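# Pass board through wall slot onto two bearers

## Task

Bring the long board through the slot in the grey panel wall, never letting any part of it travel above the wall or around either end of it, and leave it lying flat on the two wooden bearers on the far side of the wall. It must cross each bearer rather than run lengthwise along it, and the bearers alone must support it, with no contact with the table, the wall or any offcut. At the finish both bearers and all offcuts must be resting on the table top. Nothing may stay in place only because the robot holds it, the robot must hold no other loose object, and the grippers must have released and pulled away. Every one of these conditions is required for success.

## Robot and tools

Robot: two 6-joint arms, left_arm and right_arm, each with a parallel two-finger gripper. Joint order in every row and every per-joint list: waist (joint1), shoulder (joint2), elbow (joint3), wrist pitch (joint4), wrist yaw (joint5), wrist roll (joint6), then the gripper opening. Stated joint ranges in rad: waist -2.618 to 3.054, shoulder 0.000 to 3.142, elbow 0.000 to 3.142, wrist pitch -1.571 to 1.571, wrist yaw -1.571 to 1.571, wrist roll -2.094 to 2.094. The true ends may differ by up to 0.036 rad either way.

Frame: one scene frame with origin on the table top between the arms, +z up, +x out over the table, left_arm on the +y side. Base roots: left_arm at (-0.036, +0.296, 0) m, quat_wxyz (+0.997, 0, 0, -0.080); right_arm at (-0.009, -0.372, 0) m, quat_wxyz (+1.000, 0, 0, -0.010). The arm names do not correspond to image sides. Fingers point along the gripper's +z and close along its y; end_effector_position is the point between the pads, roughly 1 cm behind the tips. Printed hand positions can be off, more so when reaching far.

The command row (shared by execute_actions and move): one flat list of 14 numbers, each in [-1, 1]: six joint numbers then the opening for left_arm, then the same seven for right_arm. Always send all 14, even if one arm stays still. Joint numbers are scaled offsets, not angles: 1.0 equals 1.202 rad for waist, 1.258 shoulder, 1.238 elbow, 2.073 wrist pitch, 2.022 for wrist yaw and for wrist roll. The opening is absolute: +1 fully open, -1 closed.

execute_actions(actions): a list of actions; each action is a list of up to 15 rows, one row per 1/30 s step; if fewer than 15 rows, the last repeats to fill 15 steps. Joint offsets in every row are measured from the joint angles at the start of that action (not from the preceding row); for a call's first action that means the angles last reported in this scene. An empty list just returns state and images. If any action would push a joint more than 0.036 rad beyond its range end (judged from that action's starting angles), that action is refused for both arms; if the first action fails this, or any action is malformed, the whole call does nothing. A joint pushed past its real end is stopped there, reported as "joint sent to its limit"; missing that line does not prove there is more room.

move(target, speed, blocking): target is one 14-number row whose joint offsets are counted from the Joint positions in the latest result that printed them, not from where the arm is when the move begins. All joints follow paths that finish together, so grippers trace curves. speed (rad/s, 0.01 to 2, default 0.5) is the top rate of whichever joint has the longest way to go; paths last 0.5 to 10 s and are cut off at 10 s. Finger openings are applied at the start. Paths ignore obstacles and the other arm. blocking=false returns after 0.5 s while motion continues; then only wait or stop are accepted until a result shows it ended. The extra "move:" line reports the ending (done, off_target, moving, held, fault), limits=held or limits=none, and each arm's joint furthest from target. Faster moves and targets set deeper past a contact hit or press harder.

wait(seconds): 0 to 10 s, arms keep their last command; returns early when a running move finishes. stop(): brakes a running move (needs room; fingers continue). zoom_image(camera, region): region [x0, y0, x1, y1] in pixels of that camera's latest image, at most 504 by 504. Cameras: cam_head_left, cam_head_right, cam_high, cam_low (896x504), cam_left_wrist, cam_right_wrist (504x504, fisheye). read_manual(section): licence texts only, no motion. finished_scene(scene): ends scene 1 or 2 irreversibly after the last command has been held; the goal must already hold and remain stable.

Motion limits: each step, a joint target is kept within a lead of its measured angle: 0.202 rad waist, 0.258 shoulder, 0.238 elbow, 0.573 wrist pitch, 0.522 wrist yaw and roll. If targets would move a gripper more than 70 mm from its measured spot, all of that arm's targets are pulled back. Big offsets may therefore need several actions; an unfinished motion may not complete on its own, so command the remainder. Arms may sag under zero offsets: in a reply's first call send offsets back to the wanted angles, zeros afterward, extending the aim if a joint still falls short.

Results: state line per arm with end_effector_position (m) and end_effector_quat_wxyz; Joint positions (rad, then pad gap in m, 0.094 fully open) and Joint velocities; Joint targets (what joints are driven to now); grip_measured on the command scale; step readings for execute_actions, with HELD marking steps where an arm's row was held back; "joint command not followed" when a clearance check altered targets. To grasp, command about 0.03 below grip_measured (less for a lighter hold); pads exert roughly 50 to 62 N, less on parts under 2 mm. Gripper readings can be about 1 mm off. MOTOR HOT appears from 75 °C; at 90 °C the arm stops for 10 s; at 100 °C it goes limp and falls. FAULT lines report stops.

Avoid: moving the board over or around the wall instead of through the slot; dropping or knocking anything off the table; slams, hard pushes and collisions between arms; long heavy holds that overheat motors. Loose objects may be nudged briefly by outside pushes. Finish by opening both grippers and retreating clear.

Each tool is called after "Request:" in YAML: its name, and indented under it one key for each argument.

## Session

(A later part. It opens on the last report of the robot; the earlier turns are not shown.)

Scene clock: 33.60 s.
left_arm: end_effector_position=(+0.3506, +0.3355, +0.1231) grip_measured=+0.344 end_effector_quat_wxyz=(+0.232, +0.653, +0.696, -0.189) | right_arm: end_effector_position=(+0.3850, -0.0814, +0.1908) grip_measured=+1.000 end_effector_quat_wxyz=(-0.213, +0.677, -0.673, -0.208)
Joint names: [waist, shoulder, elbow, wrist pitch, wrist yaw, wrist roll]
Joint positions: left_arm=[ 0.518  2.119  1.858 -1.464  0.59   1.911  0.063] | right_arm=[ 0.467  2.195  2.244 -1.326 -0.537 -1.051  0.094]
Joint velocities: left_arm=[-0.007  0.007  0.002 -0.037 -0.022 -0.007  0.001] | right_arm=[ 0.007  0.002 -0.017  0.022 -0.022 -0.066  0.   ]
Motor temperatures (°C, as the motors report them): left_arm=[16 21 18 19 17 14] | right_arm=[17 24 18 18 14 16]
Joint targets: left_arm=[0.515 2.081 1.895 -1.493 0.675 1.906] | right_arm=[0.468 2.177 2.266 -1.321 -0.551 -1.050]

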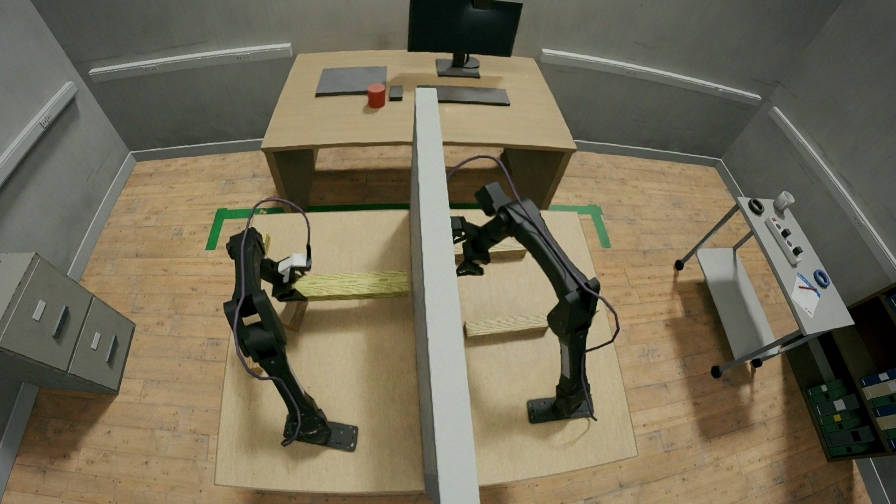

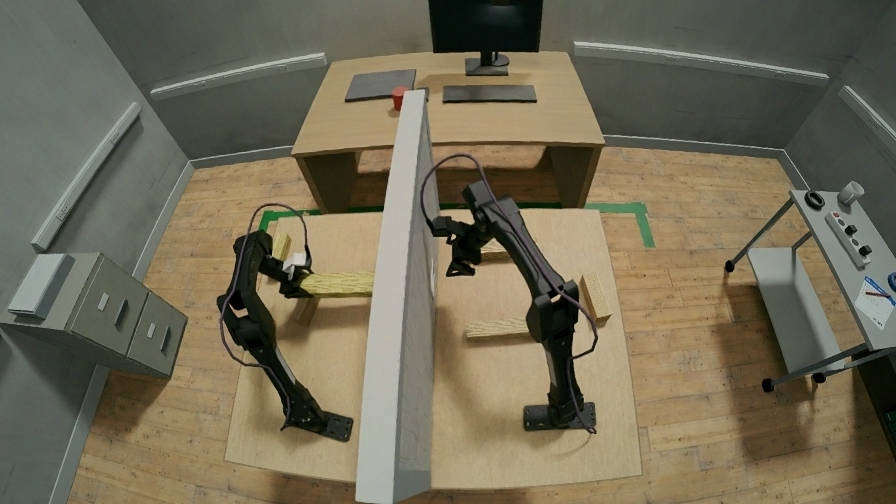

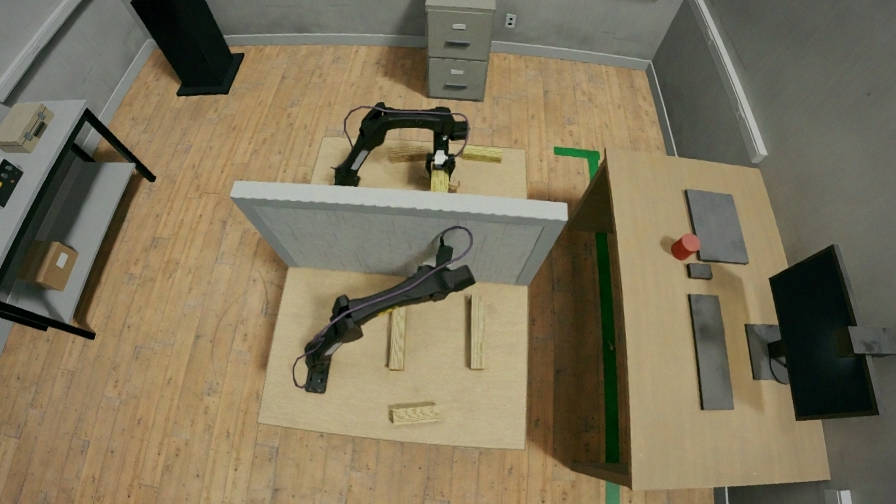

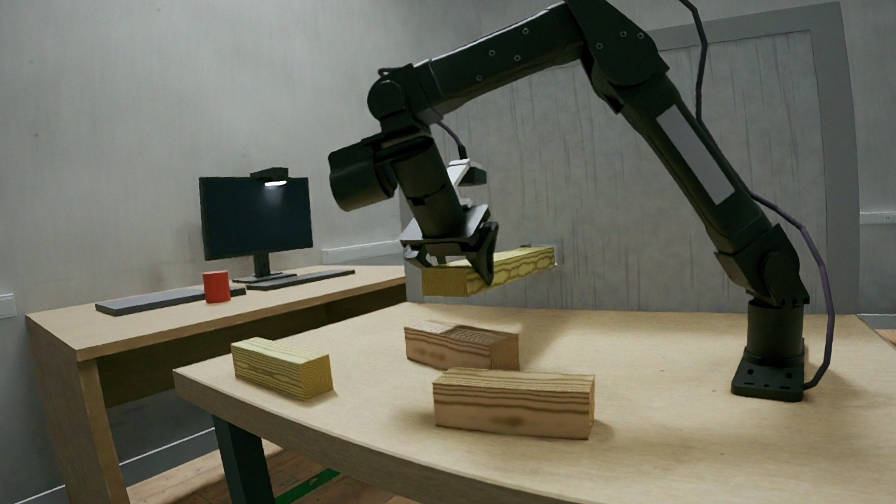

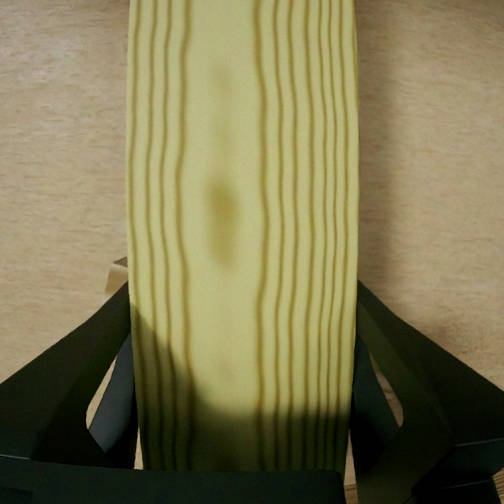

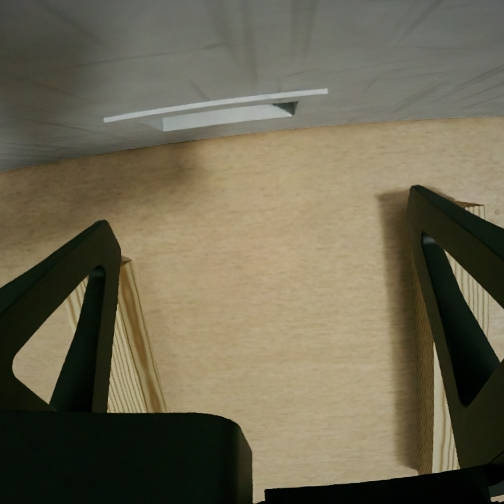

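Request:
execute_actions:
  actions:
    - [ [-0.0071,-0.0215,0.0339,-0.0207,0.0440,-0.0037,0.0, 0.0054,-0.0215,0.0032,0.0069,-0.0045,0.0025,1], [-0.0087,-0.0143,0.0399,-0.0276,0.0460,-0.0053,0.0, 0.0061,-0.0307,-0.0163,0.0146,-0.0015,0.0050,1], [-0.0107,-0.0126,0.0431,-0.0285,0.0480,-0.0071,0.0, 0.0070,-0.0333,-0.0265,0.0213,-0.0012,0.0062,1], [-0.0129,-0.0106,0.0467,-0.0294,0.0480,-0.0091,0.0, 0.0080,-0.0363,-0.0381,0.0284,-0.0008,0.0075,1], [-0.0154,-0.0084,0.0506,-0.0303,0.0480,-0.0111,0.0, 0.0091,-0.0394,-0.0504,0.0356,-0.0004,0.0088,1], [-0.0179,-0.0063,0.0545,-0.0311,0.0480,-0.0130,0.0, 0.0102,-0.0425,-0.0628,0.0424,0.0,0.0101,1], [-0.0202,-0.0042,0.0582,-0.0319,0.0480,-0.0147,0.0, 0.0112,-0.0455,-0.0746,0.0484,0.0003,0.0112,1], [-0.0223,-0.0024,0.0615,-0.0325,0.0480,-0.0160,0.0, 0.0121,-0.0482,-0.0853,0.0533,0.0006,0.0121,1], [-0.0241,-0.0008,0.0643,-0.0330,0.0480,-0.0170,0.0, 0.0129,-0.0505,-0.0943,0.0568,0.0008,0.0127,1], [-0.0253,0.0003,0.0664,-0.0332,0.0480,-0.0175,0.0, 0.0134,-0.0522,-0.1010,0.0587,0.0009,0.0131,1], [-0.0260,0.0010,0.0677,-0.0332,0.0480,-0.0176,0.0, 0.0137,-0.0533,-0.1052,0.0589,0.0009,0.0131,1], [-0.0261,0.0013,0.0682,-0.0331,0.0480,-0.0171,0.0, 0.0138,-0.0537,-0.1068,0.0573,0.0008,0.0128,1], [-0.0256,0.0011,0.0678,-0.0326,0.0480,-0.0162,0.0, 0.0136,-0.0534,-0.1055,0.0541,0.0006,0.0122,1], [-0.0275,0.0008,0.0673,-0.0324,0.0480,-0.0156,0.0, 0.0144,-0.0529,-0.1038,0.0520,0.0005,0.0118,1], [-0.0275,0.0008,0.0673,-0.0324,0.0480,-0.0156,0.0, 0.0144,-0.0529,-0.1038,0.0520,0.0005,0.0118,1] ]

Request:
wait:
  seconds: 0.3

Request:
zoom_image:
  camera: "cam_low"
  region: [490, 230, 570, 290]

Scene clock: 40.00 s.
left_arm: end_effector_position=(+0.3566, +0.3272, +0.1334) grip_measured=+0.344 end_effector_quat_wxyz=(+0.232, +0.657, +0.693, -0.184) | right_arm: end_effector_position=(+0.3831, -0.0791, +0.1823) grip_measured=+1.000 end_effector_quat_wxyz=(-0.221, +0.676, -0.673, -0.204)
Joint names: [waist, shoulder, elbow, wrist pitch, wrist yaw, wrist roll]
Joint positions: left_arm=[ 0.492  2.119  1.902 -1.482  0.589  1.886  0.063] | right_arm=[ 0.475  2.148  2.129 -1.231 -0.53  -1.033  0.094]
Joint velocities: left_arm=[-0.017 -0.007 -0.002 -0.095  0.051 -0.022 -0.   ] | right_arm=[ 0.007 -0.007 -0.002 -0.022  0.066  0.037  0.   ]
Motor temperatures (°C, as the motors report them): left_arm=[16 23 18 18 17 14] | right_arm=[17 26 18 18 14 16]
Joint targets: left_arm=[0.485 2.120 1.942 -1.531 0.687 1.880] | right_arm=[0.485 2.128 2.115 -1.218 -0.536 -1.026]
Step readings (joint positions):
0: left_arm=[0.518 2.119 1.858 -1.464 0.590 1.911] | right_arm=[0.467 2.195 2.244 -1.326 -0.537 -1.051]
1: left_arm=[0.518 2.119 1.858 -1.464 0.590 1.911] | right_arm=[0.467 2.195 2.244 -1.325 -0.537 -1.051]
2: left_arm=[0.518 2.119 1.858 -1.465 0.590 1.910] | right_arm=[0.467 2.194 2.244 -1.322 -0.536 -1.050]
4: left_arm=[0.518 2.119 1.861 -1.469 0.590 1.907] | right_arm=[0.467 2.184 2.230 -1.306 -0.535 -1.047]
8: left_arm=[0.508 2.119 1.884 -1.478 0.589 1.896] | right_arm=[0.468 2.157 2.180 -1.265 -0.534 -1.040]
15: Joint positions above

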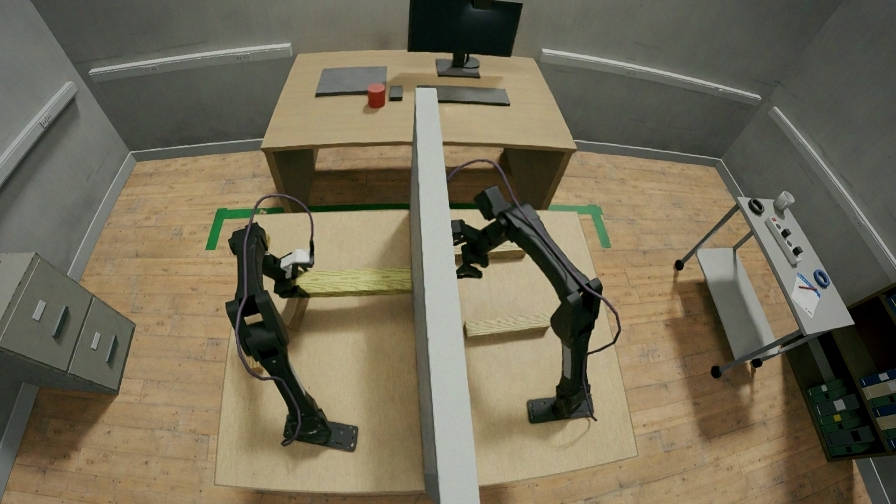

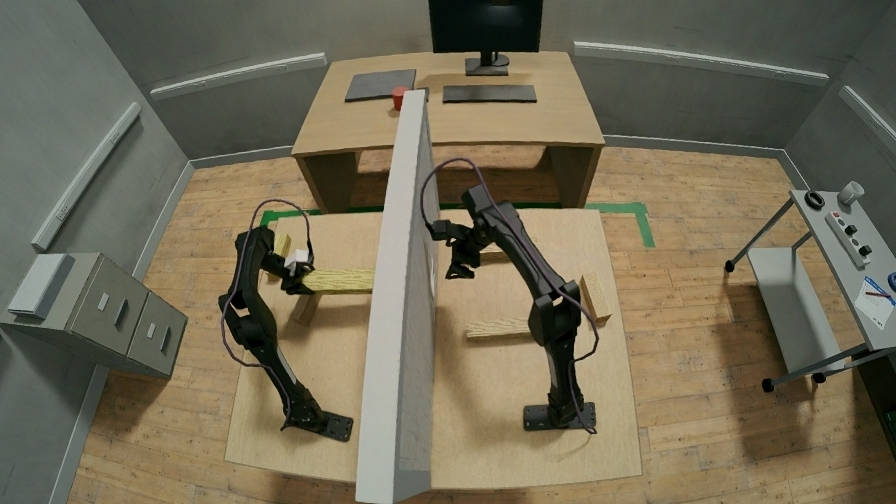

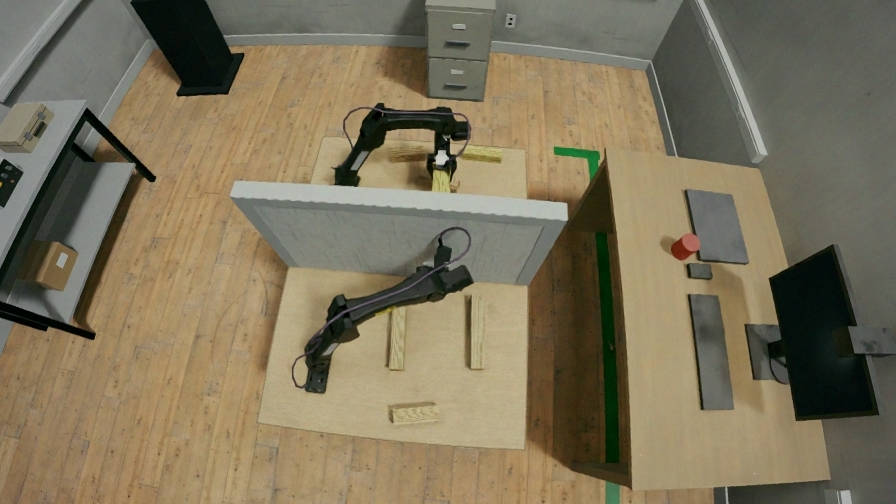

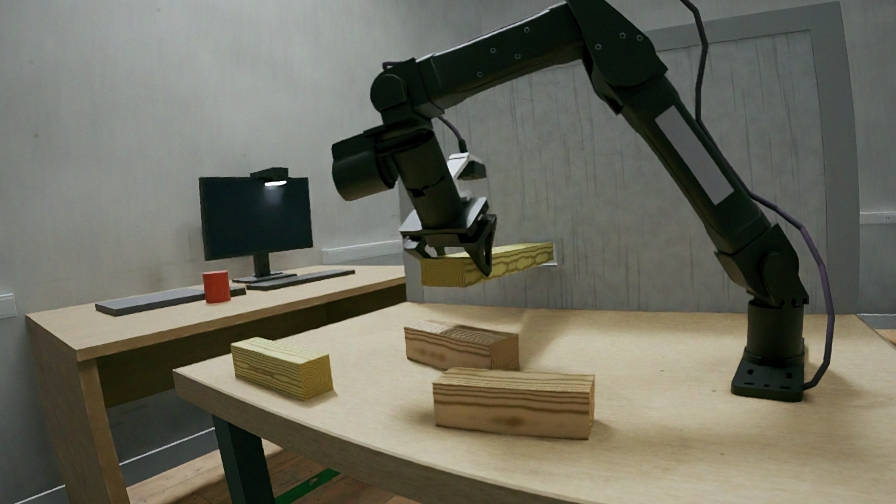

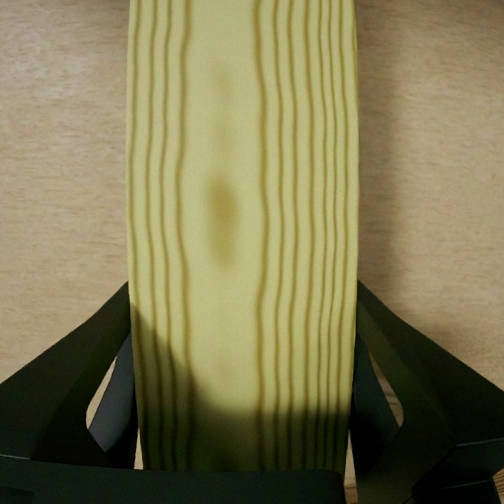

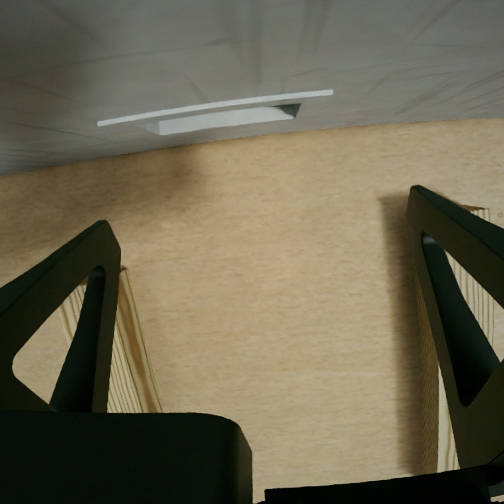

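Scene clock: 40.30 s.
left_arm: end_effector_position=(+0.3562, +0.3269, +0.1334) grip_measured=+0.344 end_effector_quat_wxyz=(+0.232, +0.656, +0.694, -0.185) | right_arm: end_effector_position=(+0.3839, -0.0785, +0.1827) grip_measured=+1.000 end_effector_quat_wxyz=(-0.223, +0.676, -0.672, -0.203)
Joint names: [waist, shoulder, elbow, wrist pitch, wrist yaw, wrist roll]
Joint positions: left_arm=[ 0.491  2.119  1.902 -1.485  0.589  1.886  0.063] | right_arm=[ 0.476  2.148  2.129 -1.226 -0.53  -1.033  0.094]
Joint velocities: left_arm=[-0.037  0.012  0.007 -0.007  0.007  0.007  0.001] | right_arm=[-0.022 -0.002  0.007 -0.007  0.007 -0.007  0.   ]
Motor temperatures (°C, as the motors report them): left_arm=[16 23 18 18 17 14] | right_arm=[17 26 18 18 14 16]
Joint targets: left_arm=[0.485 2.120 1.942 -1.531 0.687 1.880] | right_arm=[0.485 2.128 2.115 -1.218 -0.536 -1.027]
wait: 0.30 s; no rest

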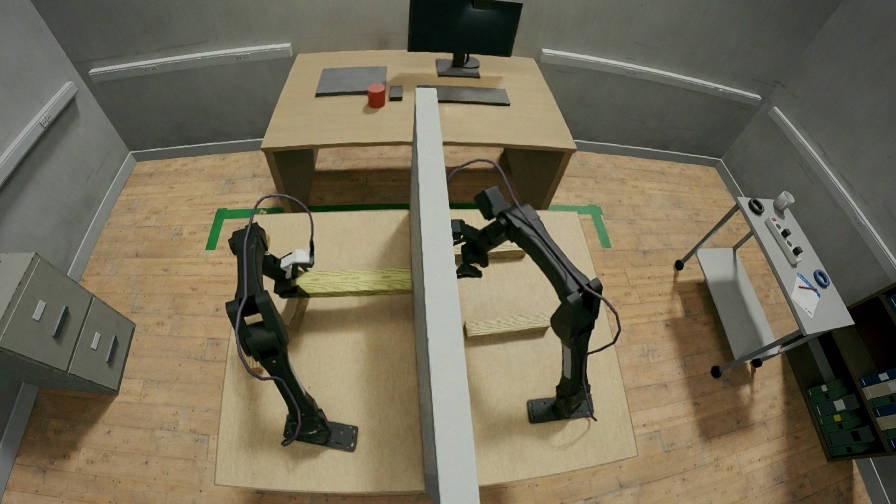

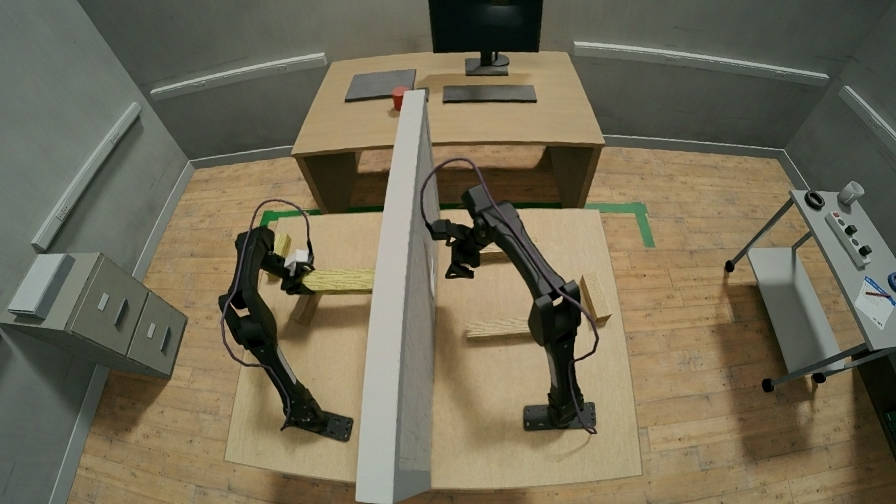

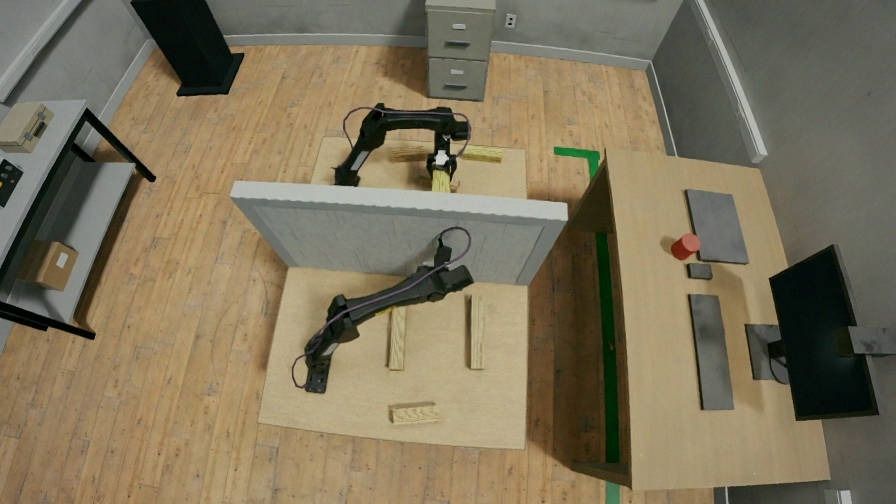

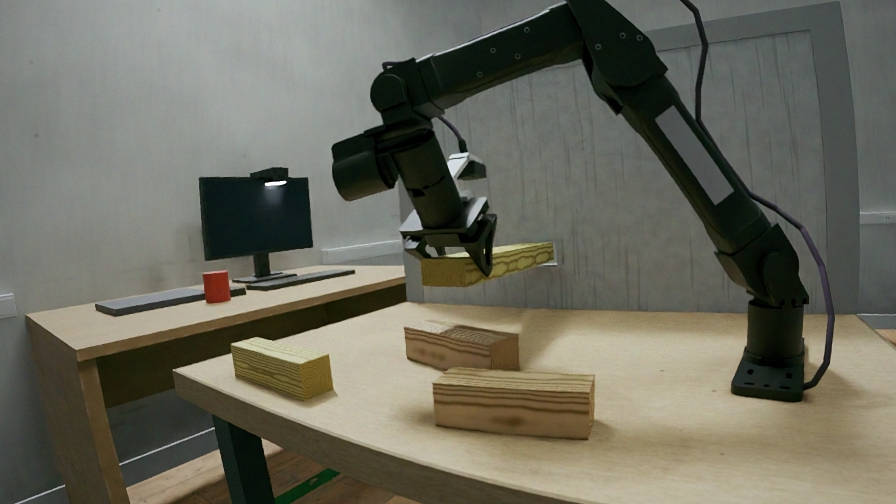

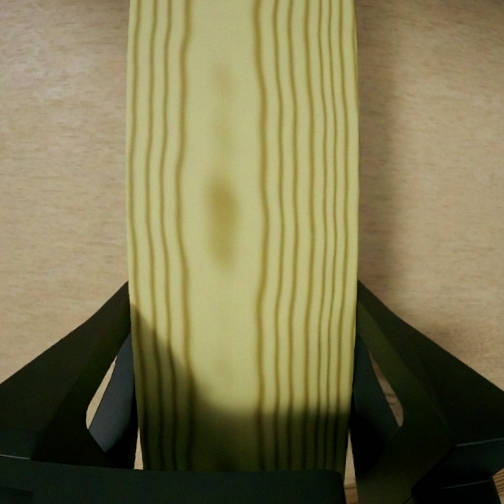

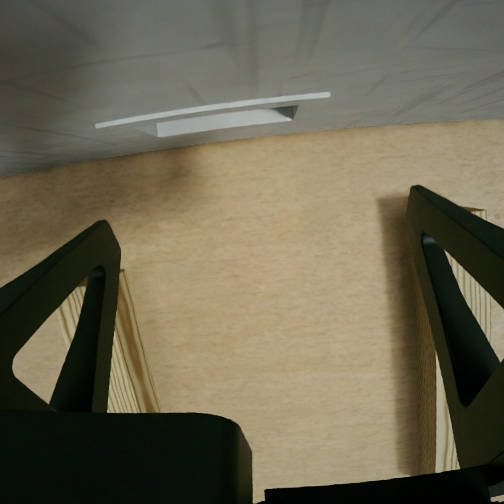

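Region (490, 230, 570, 290) of cam_low's 896x504 image, scaled by 6.300, with more detail than that image has; it fills the top 378 rows of this view, and the rest is white.

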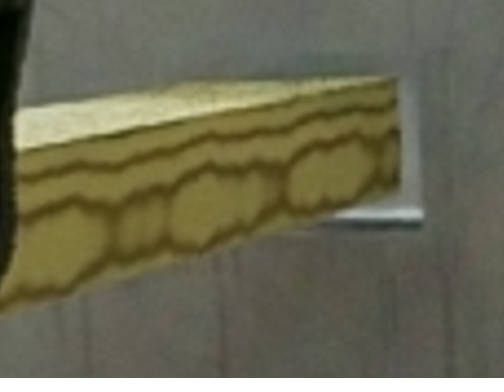

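Request:
execute_actions:
  actions:
    - [ [-0.0030,0.0095,0.0305,-0.0200,0.0485,-0.0020,0.0, 0.0091,-0.0179,-0.0148,0.0067,-0.0028,0.0034,1], [-0.0025,0.0175,0.0300,-0.0183,0.0485,-0.0010,0.0, 0.0100,-0.0190,-0.0235,0.0122,-0.0027,0.0044,1], [-0.0025,0.0175,0.0300,-0.0183,0.0485,-0.0010,0.0, 0.0111,-0.0203,-0.0343,0.0185,-0.0025,0.0055,1], [-0.0025,0.0119,0.0300,-0.0183,0.0485,-0.0010,0.0, 0.0124,-0.0218,-0.0465,0.0252,-0.0023,0.0068,1], [-0.0025,0.0064,0.0300,-0.0183,0.0485,-0.0010,0.0, 0.0137,-0.0234,-0.0595,0.0320,-0.0020,0.0080,1], [-0.0025,0.0040,0.0300,-0.0183,0.0485,-0.0010,0.0, 0.0151,-0.0250,-0.0727,0.0384,-0.0018,0.0091,1], [-0.0025,0.0040,0.0300,-0.0183,0.0485,-0.0010,0.0, 0.0164,-0.0265,-0.0852,0.0441,-0.0016,0.0102,1], [-0.0025,0.0040,0.0300,-0.0183,0.0485,-0.0010,0.0, 0.0176,-0.0279,-0.0966,0.0487,-0.0015,0.0110,1], [-0.0025,0.0040,0.0300,-0.0183,0.0485,-0.0010,0.0, 0.0186,-0.0291,-0.1061,0.0520,-0.0015,0.0116,1], [-0.0025,0.0040,0.0300,-0.0183,0.0485,-0.0010,0.0, 0.0193,-0.0299,-0.1132,0.0538,-0.0015,0.0119,1], [-0.0025,0.0040,0.0300,-0.0183,0.0485,-0.0010,0.0, 0.0196,-0.0305,-0.1176,0.0540,-0.0015,0.0120,1], [-0.0025,0.0040,0.0300,-0.0183,0.0485,-0.0010,0.0, 0.0197,-0.0307,-0.1193,0.0525,-0.0015,0.0117,1], [-0.0025,0.0040,0.0300,-0.0183,0.0485,-0.0010,0.0, 0.0194,-0.0305,-0.1179,0.0494,-0.0015,0.0111,1], [-0.0025,0.0040,0.0300,-0.0183,0.0485,-0.0010,0.0, 0.0205,-0.0303,-0.1162,0.0474,-0.0015,0.0108,1], [-0.0025,0.0040,0.0300,-0.0183,0.0485,-0.0010,0.0, 0.0205,-0.0303,-0.1162,0.0474,-0.0015,0.0108,1] ]

Request:
wait:
  seconds: 0.3

Request:
zoom_image:
  camera: "cam_low"
  region: [490, 230, 570, 290]

Scene clock: 42.77 s.
left_arm: end_effector_position=(+0.3563, +0.3268, +0.1277) grip_measured=+0.344 end_effector_quat_wxyz=(+0.228, +0.654, +0.695, -0.192) | right_arm: end_effector_position=(+0.3741, -0.0754, +0.1533) grip_measured=+1.000 end_effector_quat_wxyz=(-0.204, +0.675, -0.677, -0.210)
Joint names: [waist, shoulder, elbow, wrist pitch, wrist yaw, wrist roll]
Joint positions: left_arm=[ 0.491  2.135  1.902 -1.485  0.59   1.886  0.063] | right_arm=[ 0.492  2.132  1.996 -1.143 -0.527 -1.017  0.094]
Joint velocities: left_arm=[-0.002 -0.027  0.007  0.022 -0.007 -0.022 -0.   ] | right_arm=[-0.007  0.002  0.002 -0.022  0.066 -0.007  0.   ]
Motor temperatures (°C, as the motors report them): left_arm=[16 23 19 18 17 14] | right_arm=[17 26 17 18 14 16]
Joint targets: left_arm=[0.488 2.124 1.939 -1.523 0.688 1.884] | right_arm=[0.500 2.110 1.985 -1.128 -0.533 -1.011]
Step readings (joint positions):
0: left_arm=[0.491 2.119 1.902 -1.485 0.589 1.886] | right_arm=[0.476 2.148 2.129 -1.226 -0.530 -1.033]
1: left_arm=[0.491 2.119 1.902 -1.485 0.589 1.886] | right_arm=[0.476 2.148 2.129 -1.225 -0.530 -1.032]
2: left_arm=[0.491 2.122 1.902 -1.485 0.590 1.886] | right_arm=[0.476 2.148 2.127 -1.222 -0.530 -1.032]
4: left_arm=[0.491 2.129 1.902 -1.485 0.590 1.886] | right_arm=[0.476 2.143 2.111 -1.207 -0.530 -1.030]
8: left_arm=[0.491 2.135 1.902 -1.485 0.590 1.886] | right_arm=[0.482 2.133 2.053 -1.170 -0.530 -1.023]
15: Joint positions above

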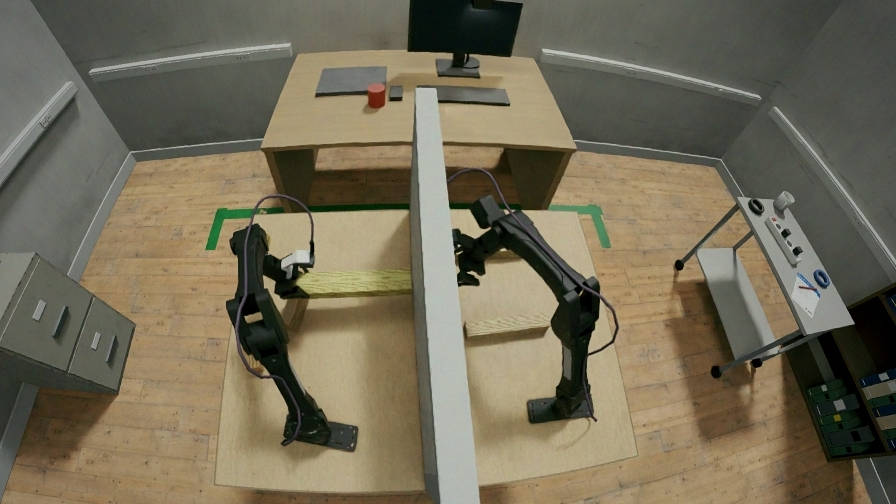

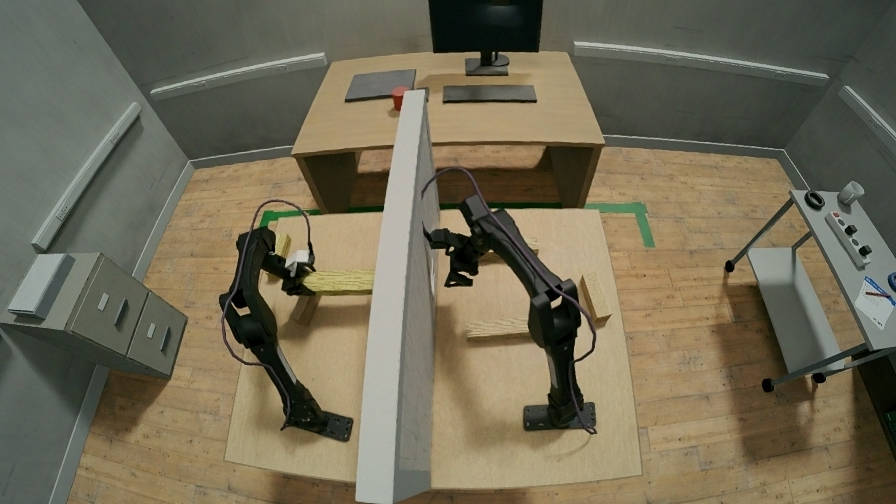

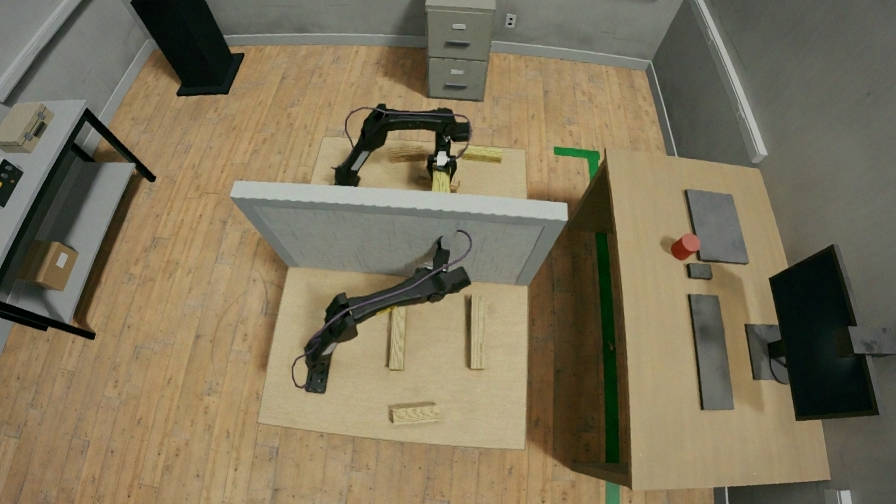

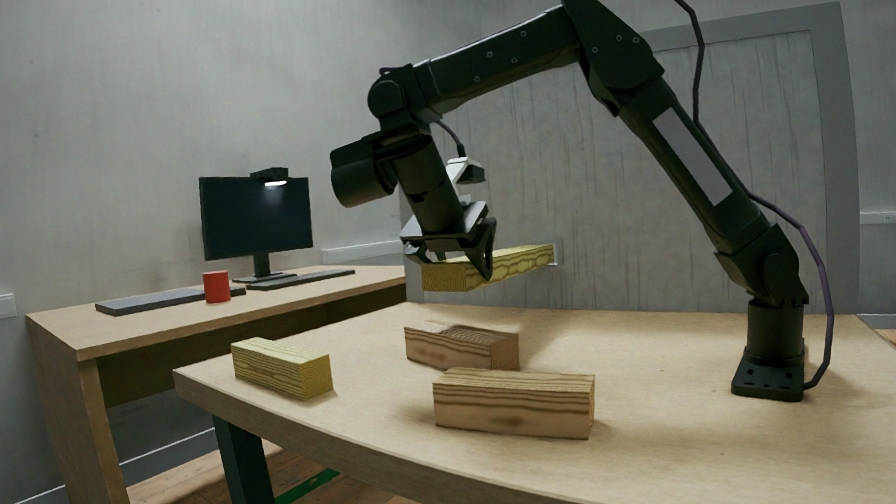

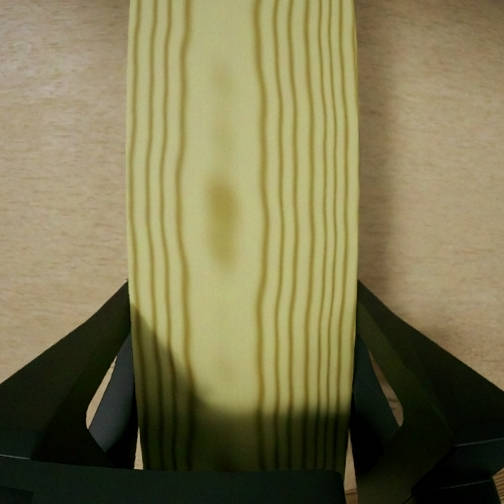

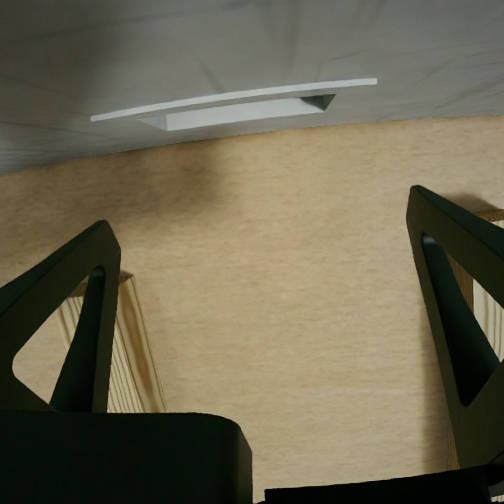

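Scene clock: 43.07 s.
left_arm: end_effector_position=(+0.3563, +0.3268, +0.1277) grip_measured=+0.344 end_effector_quat_wxyz=(+0.228, +0.654, +0.695, -0.192) | right_arm: end_effector_position=(+0.3753, -0.0748, +0.1537) grip_measured=+1.000 end_effector_quat_wxyz=(-0.207, +0.675, -0.677, -0.209)
Joint names: [waist, shoulder, elbow, wrist pitch, wrist yaw, wrist roll]
Joint positions: left_arm=[ 0.491  2.135  1.902 -1.485  0.59   1.886  0.063] | right_arm=[ 0.492  2.132  1.996 -1.137 -0.527 -1.017  0.094]
Joint velocities: left_arm=[ 0.012 -0.007  0.002 -0.022 -0.081 -0.007 -0.001] | right_arm=[ 0.012  0.012 -0.002 -0.007  0.022 -0.051  0.   ]
Motor temperatures (°C, as the motors report them): left_arm=[16 23 19 18 17 14] | right_arm=[17 26 17 18 14 16]
Joint targets: left_arm=[0.488 2.124 1.939 -1.523 0.688 1.884] | right_arm=[0.500 2.110 1.985 -1.128 -0.533 -1.011]
wait: 0.30 s; no rest

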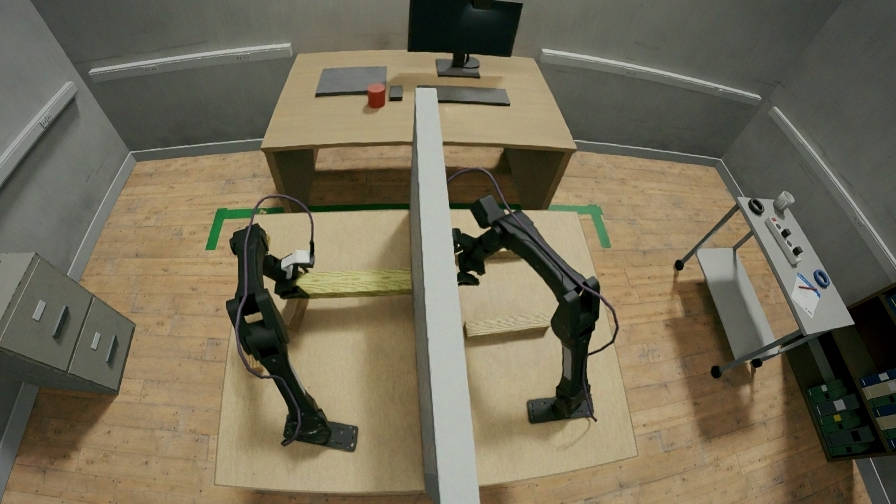

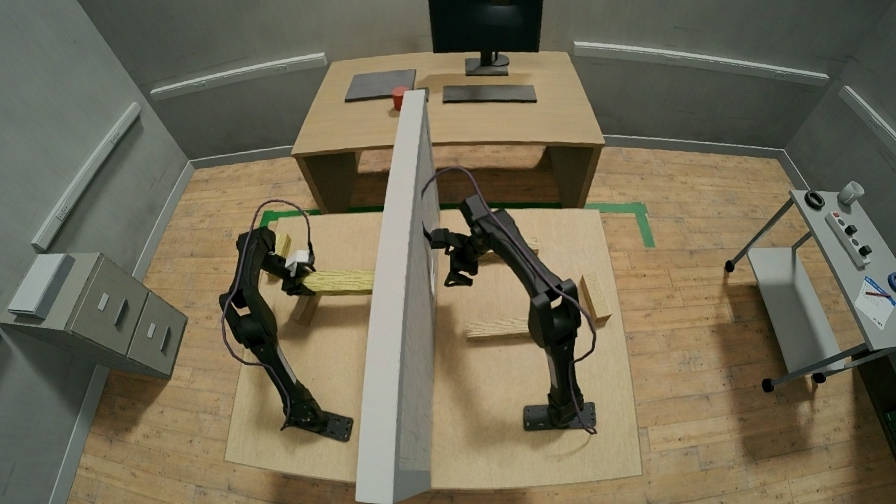

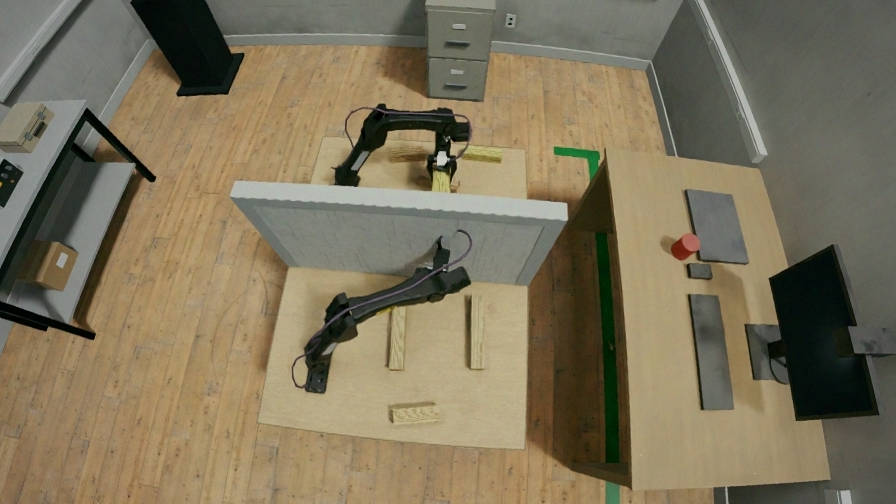

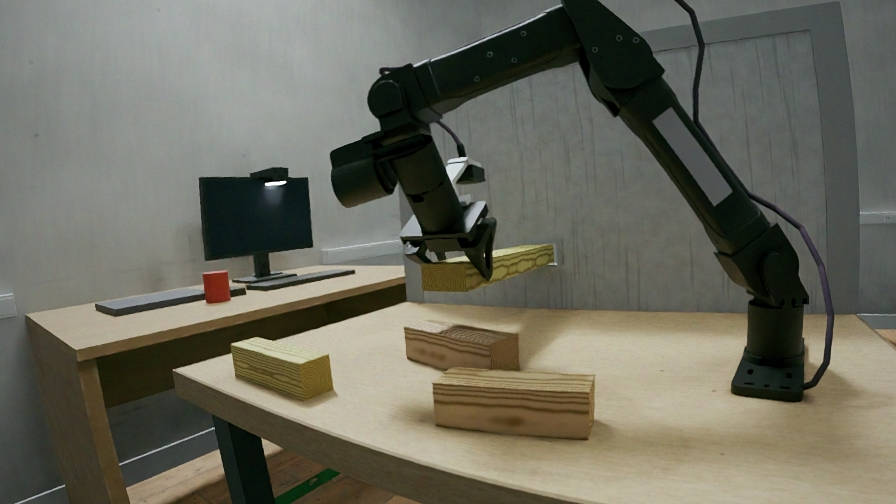

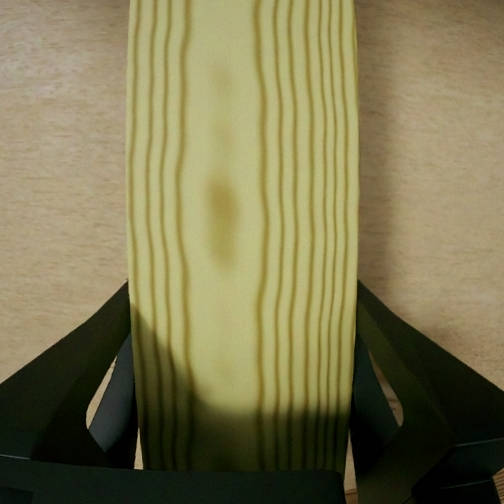

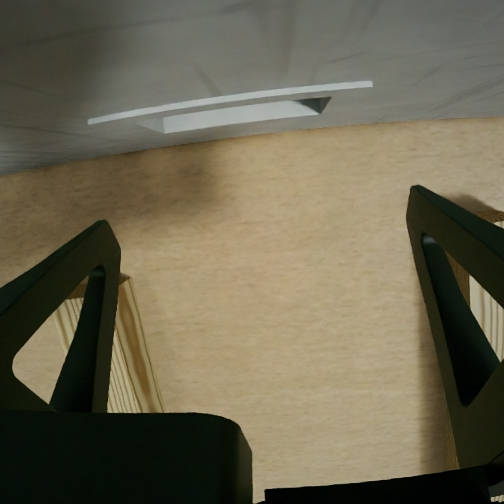

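Region (490, 230, 570, 290) of cam_low's 896x504 image, scaled by 6.300, with more detail than that image has; it fills the top 378 rows of this view, and the rest is white.

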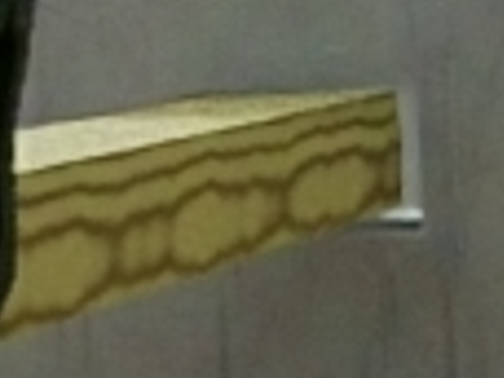

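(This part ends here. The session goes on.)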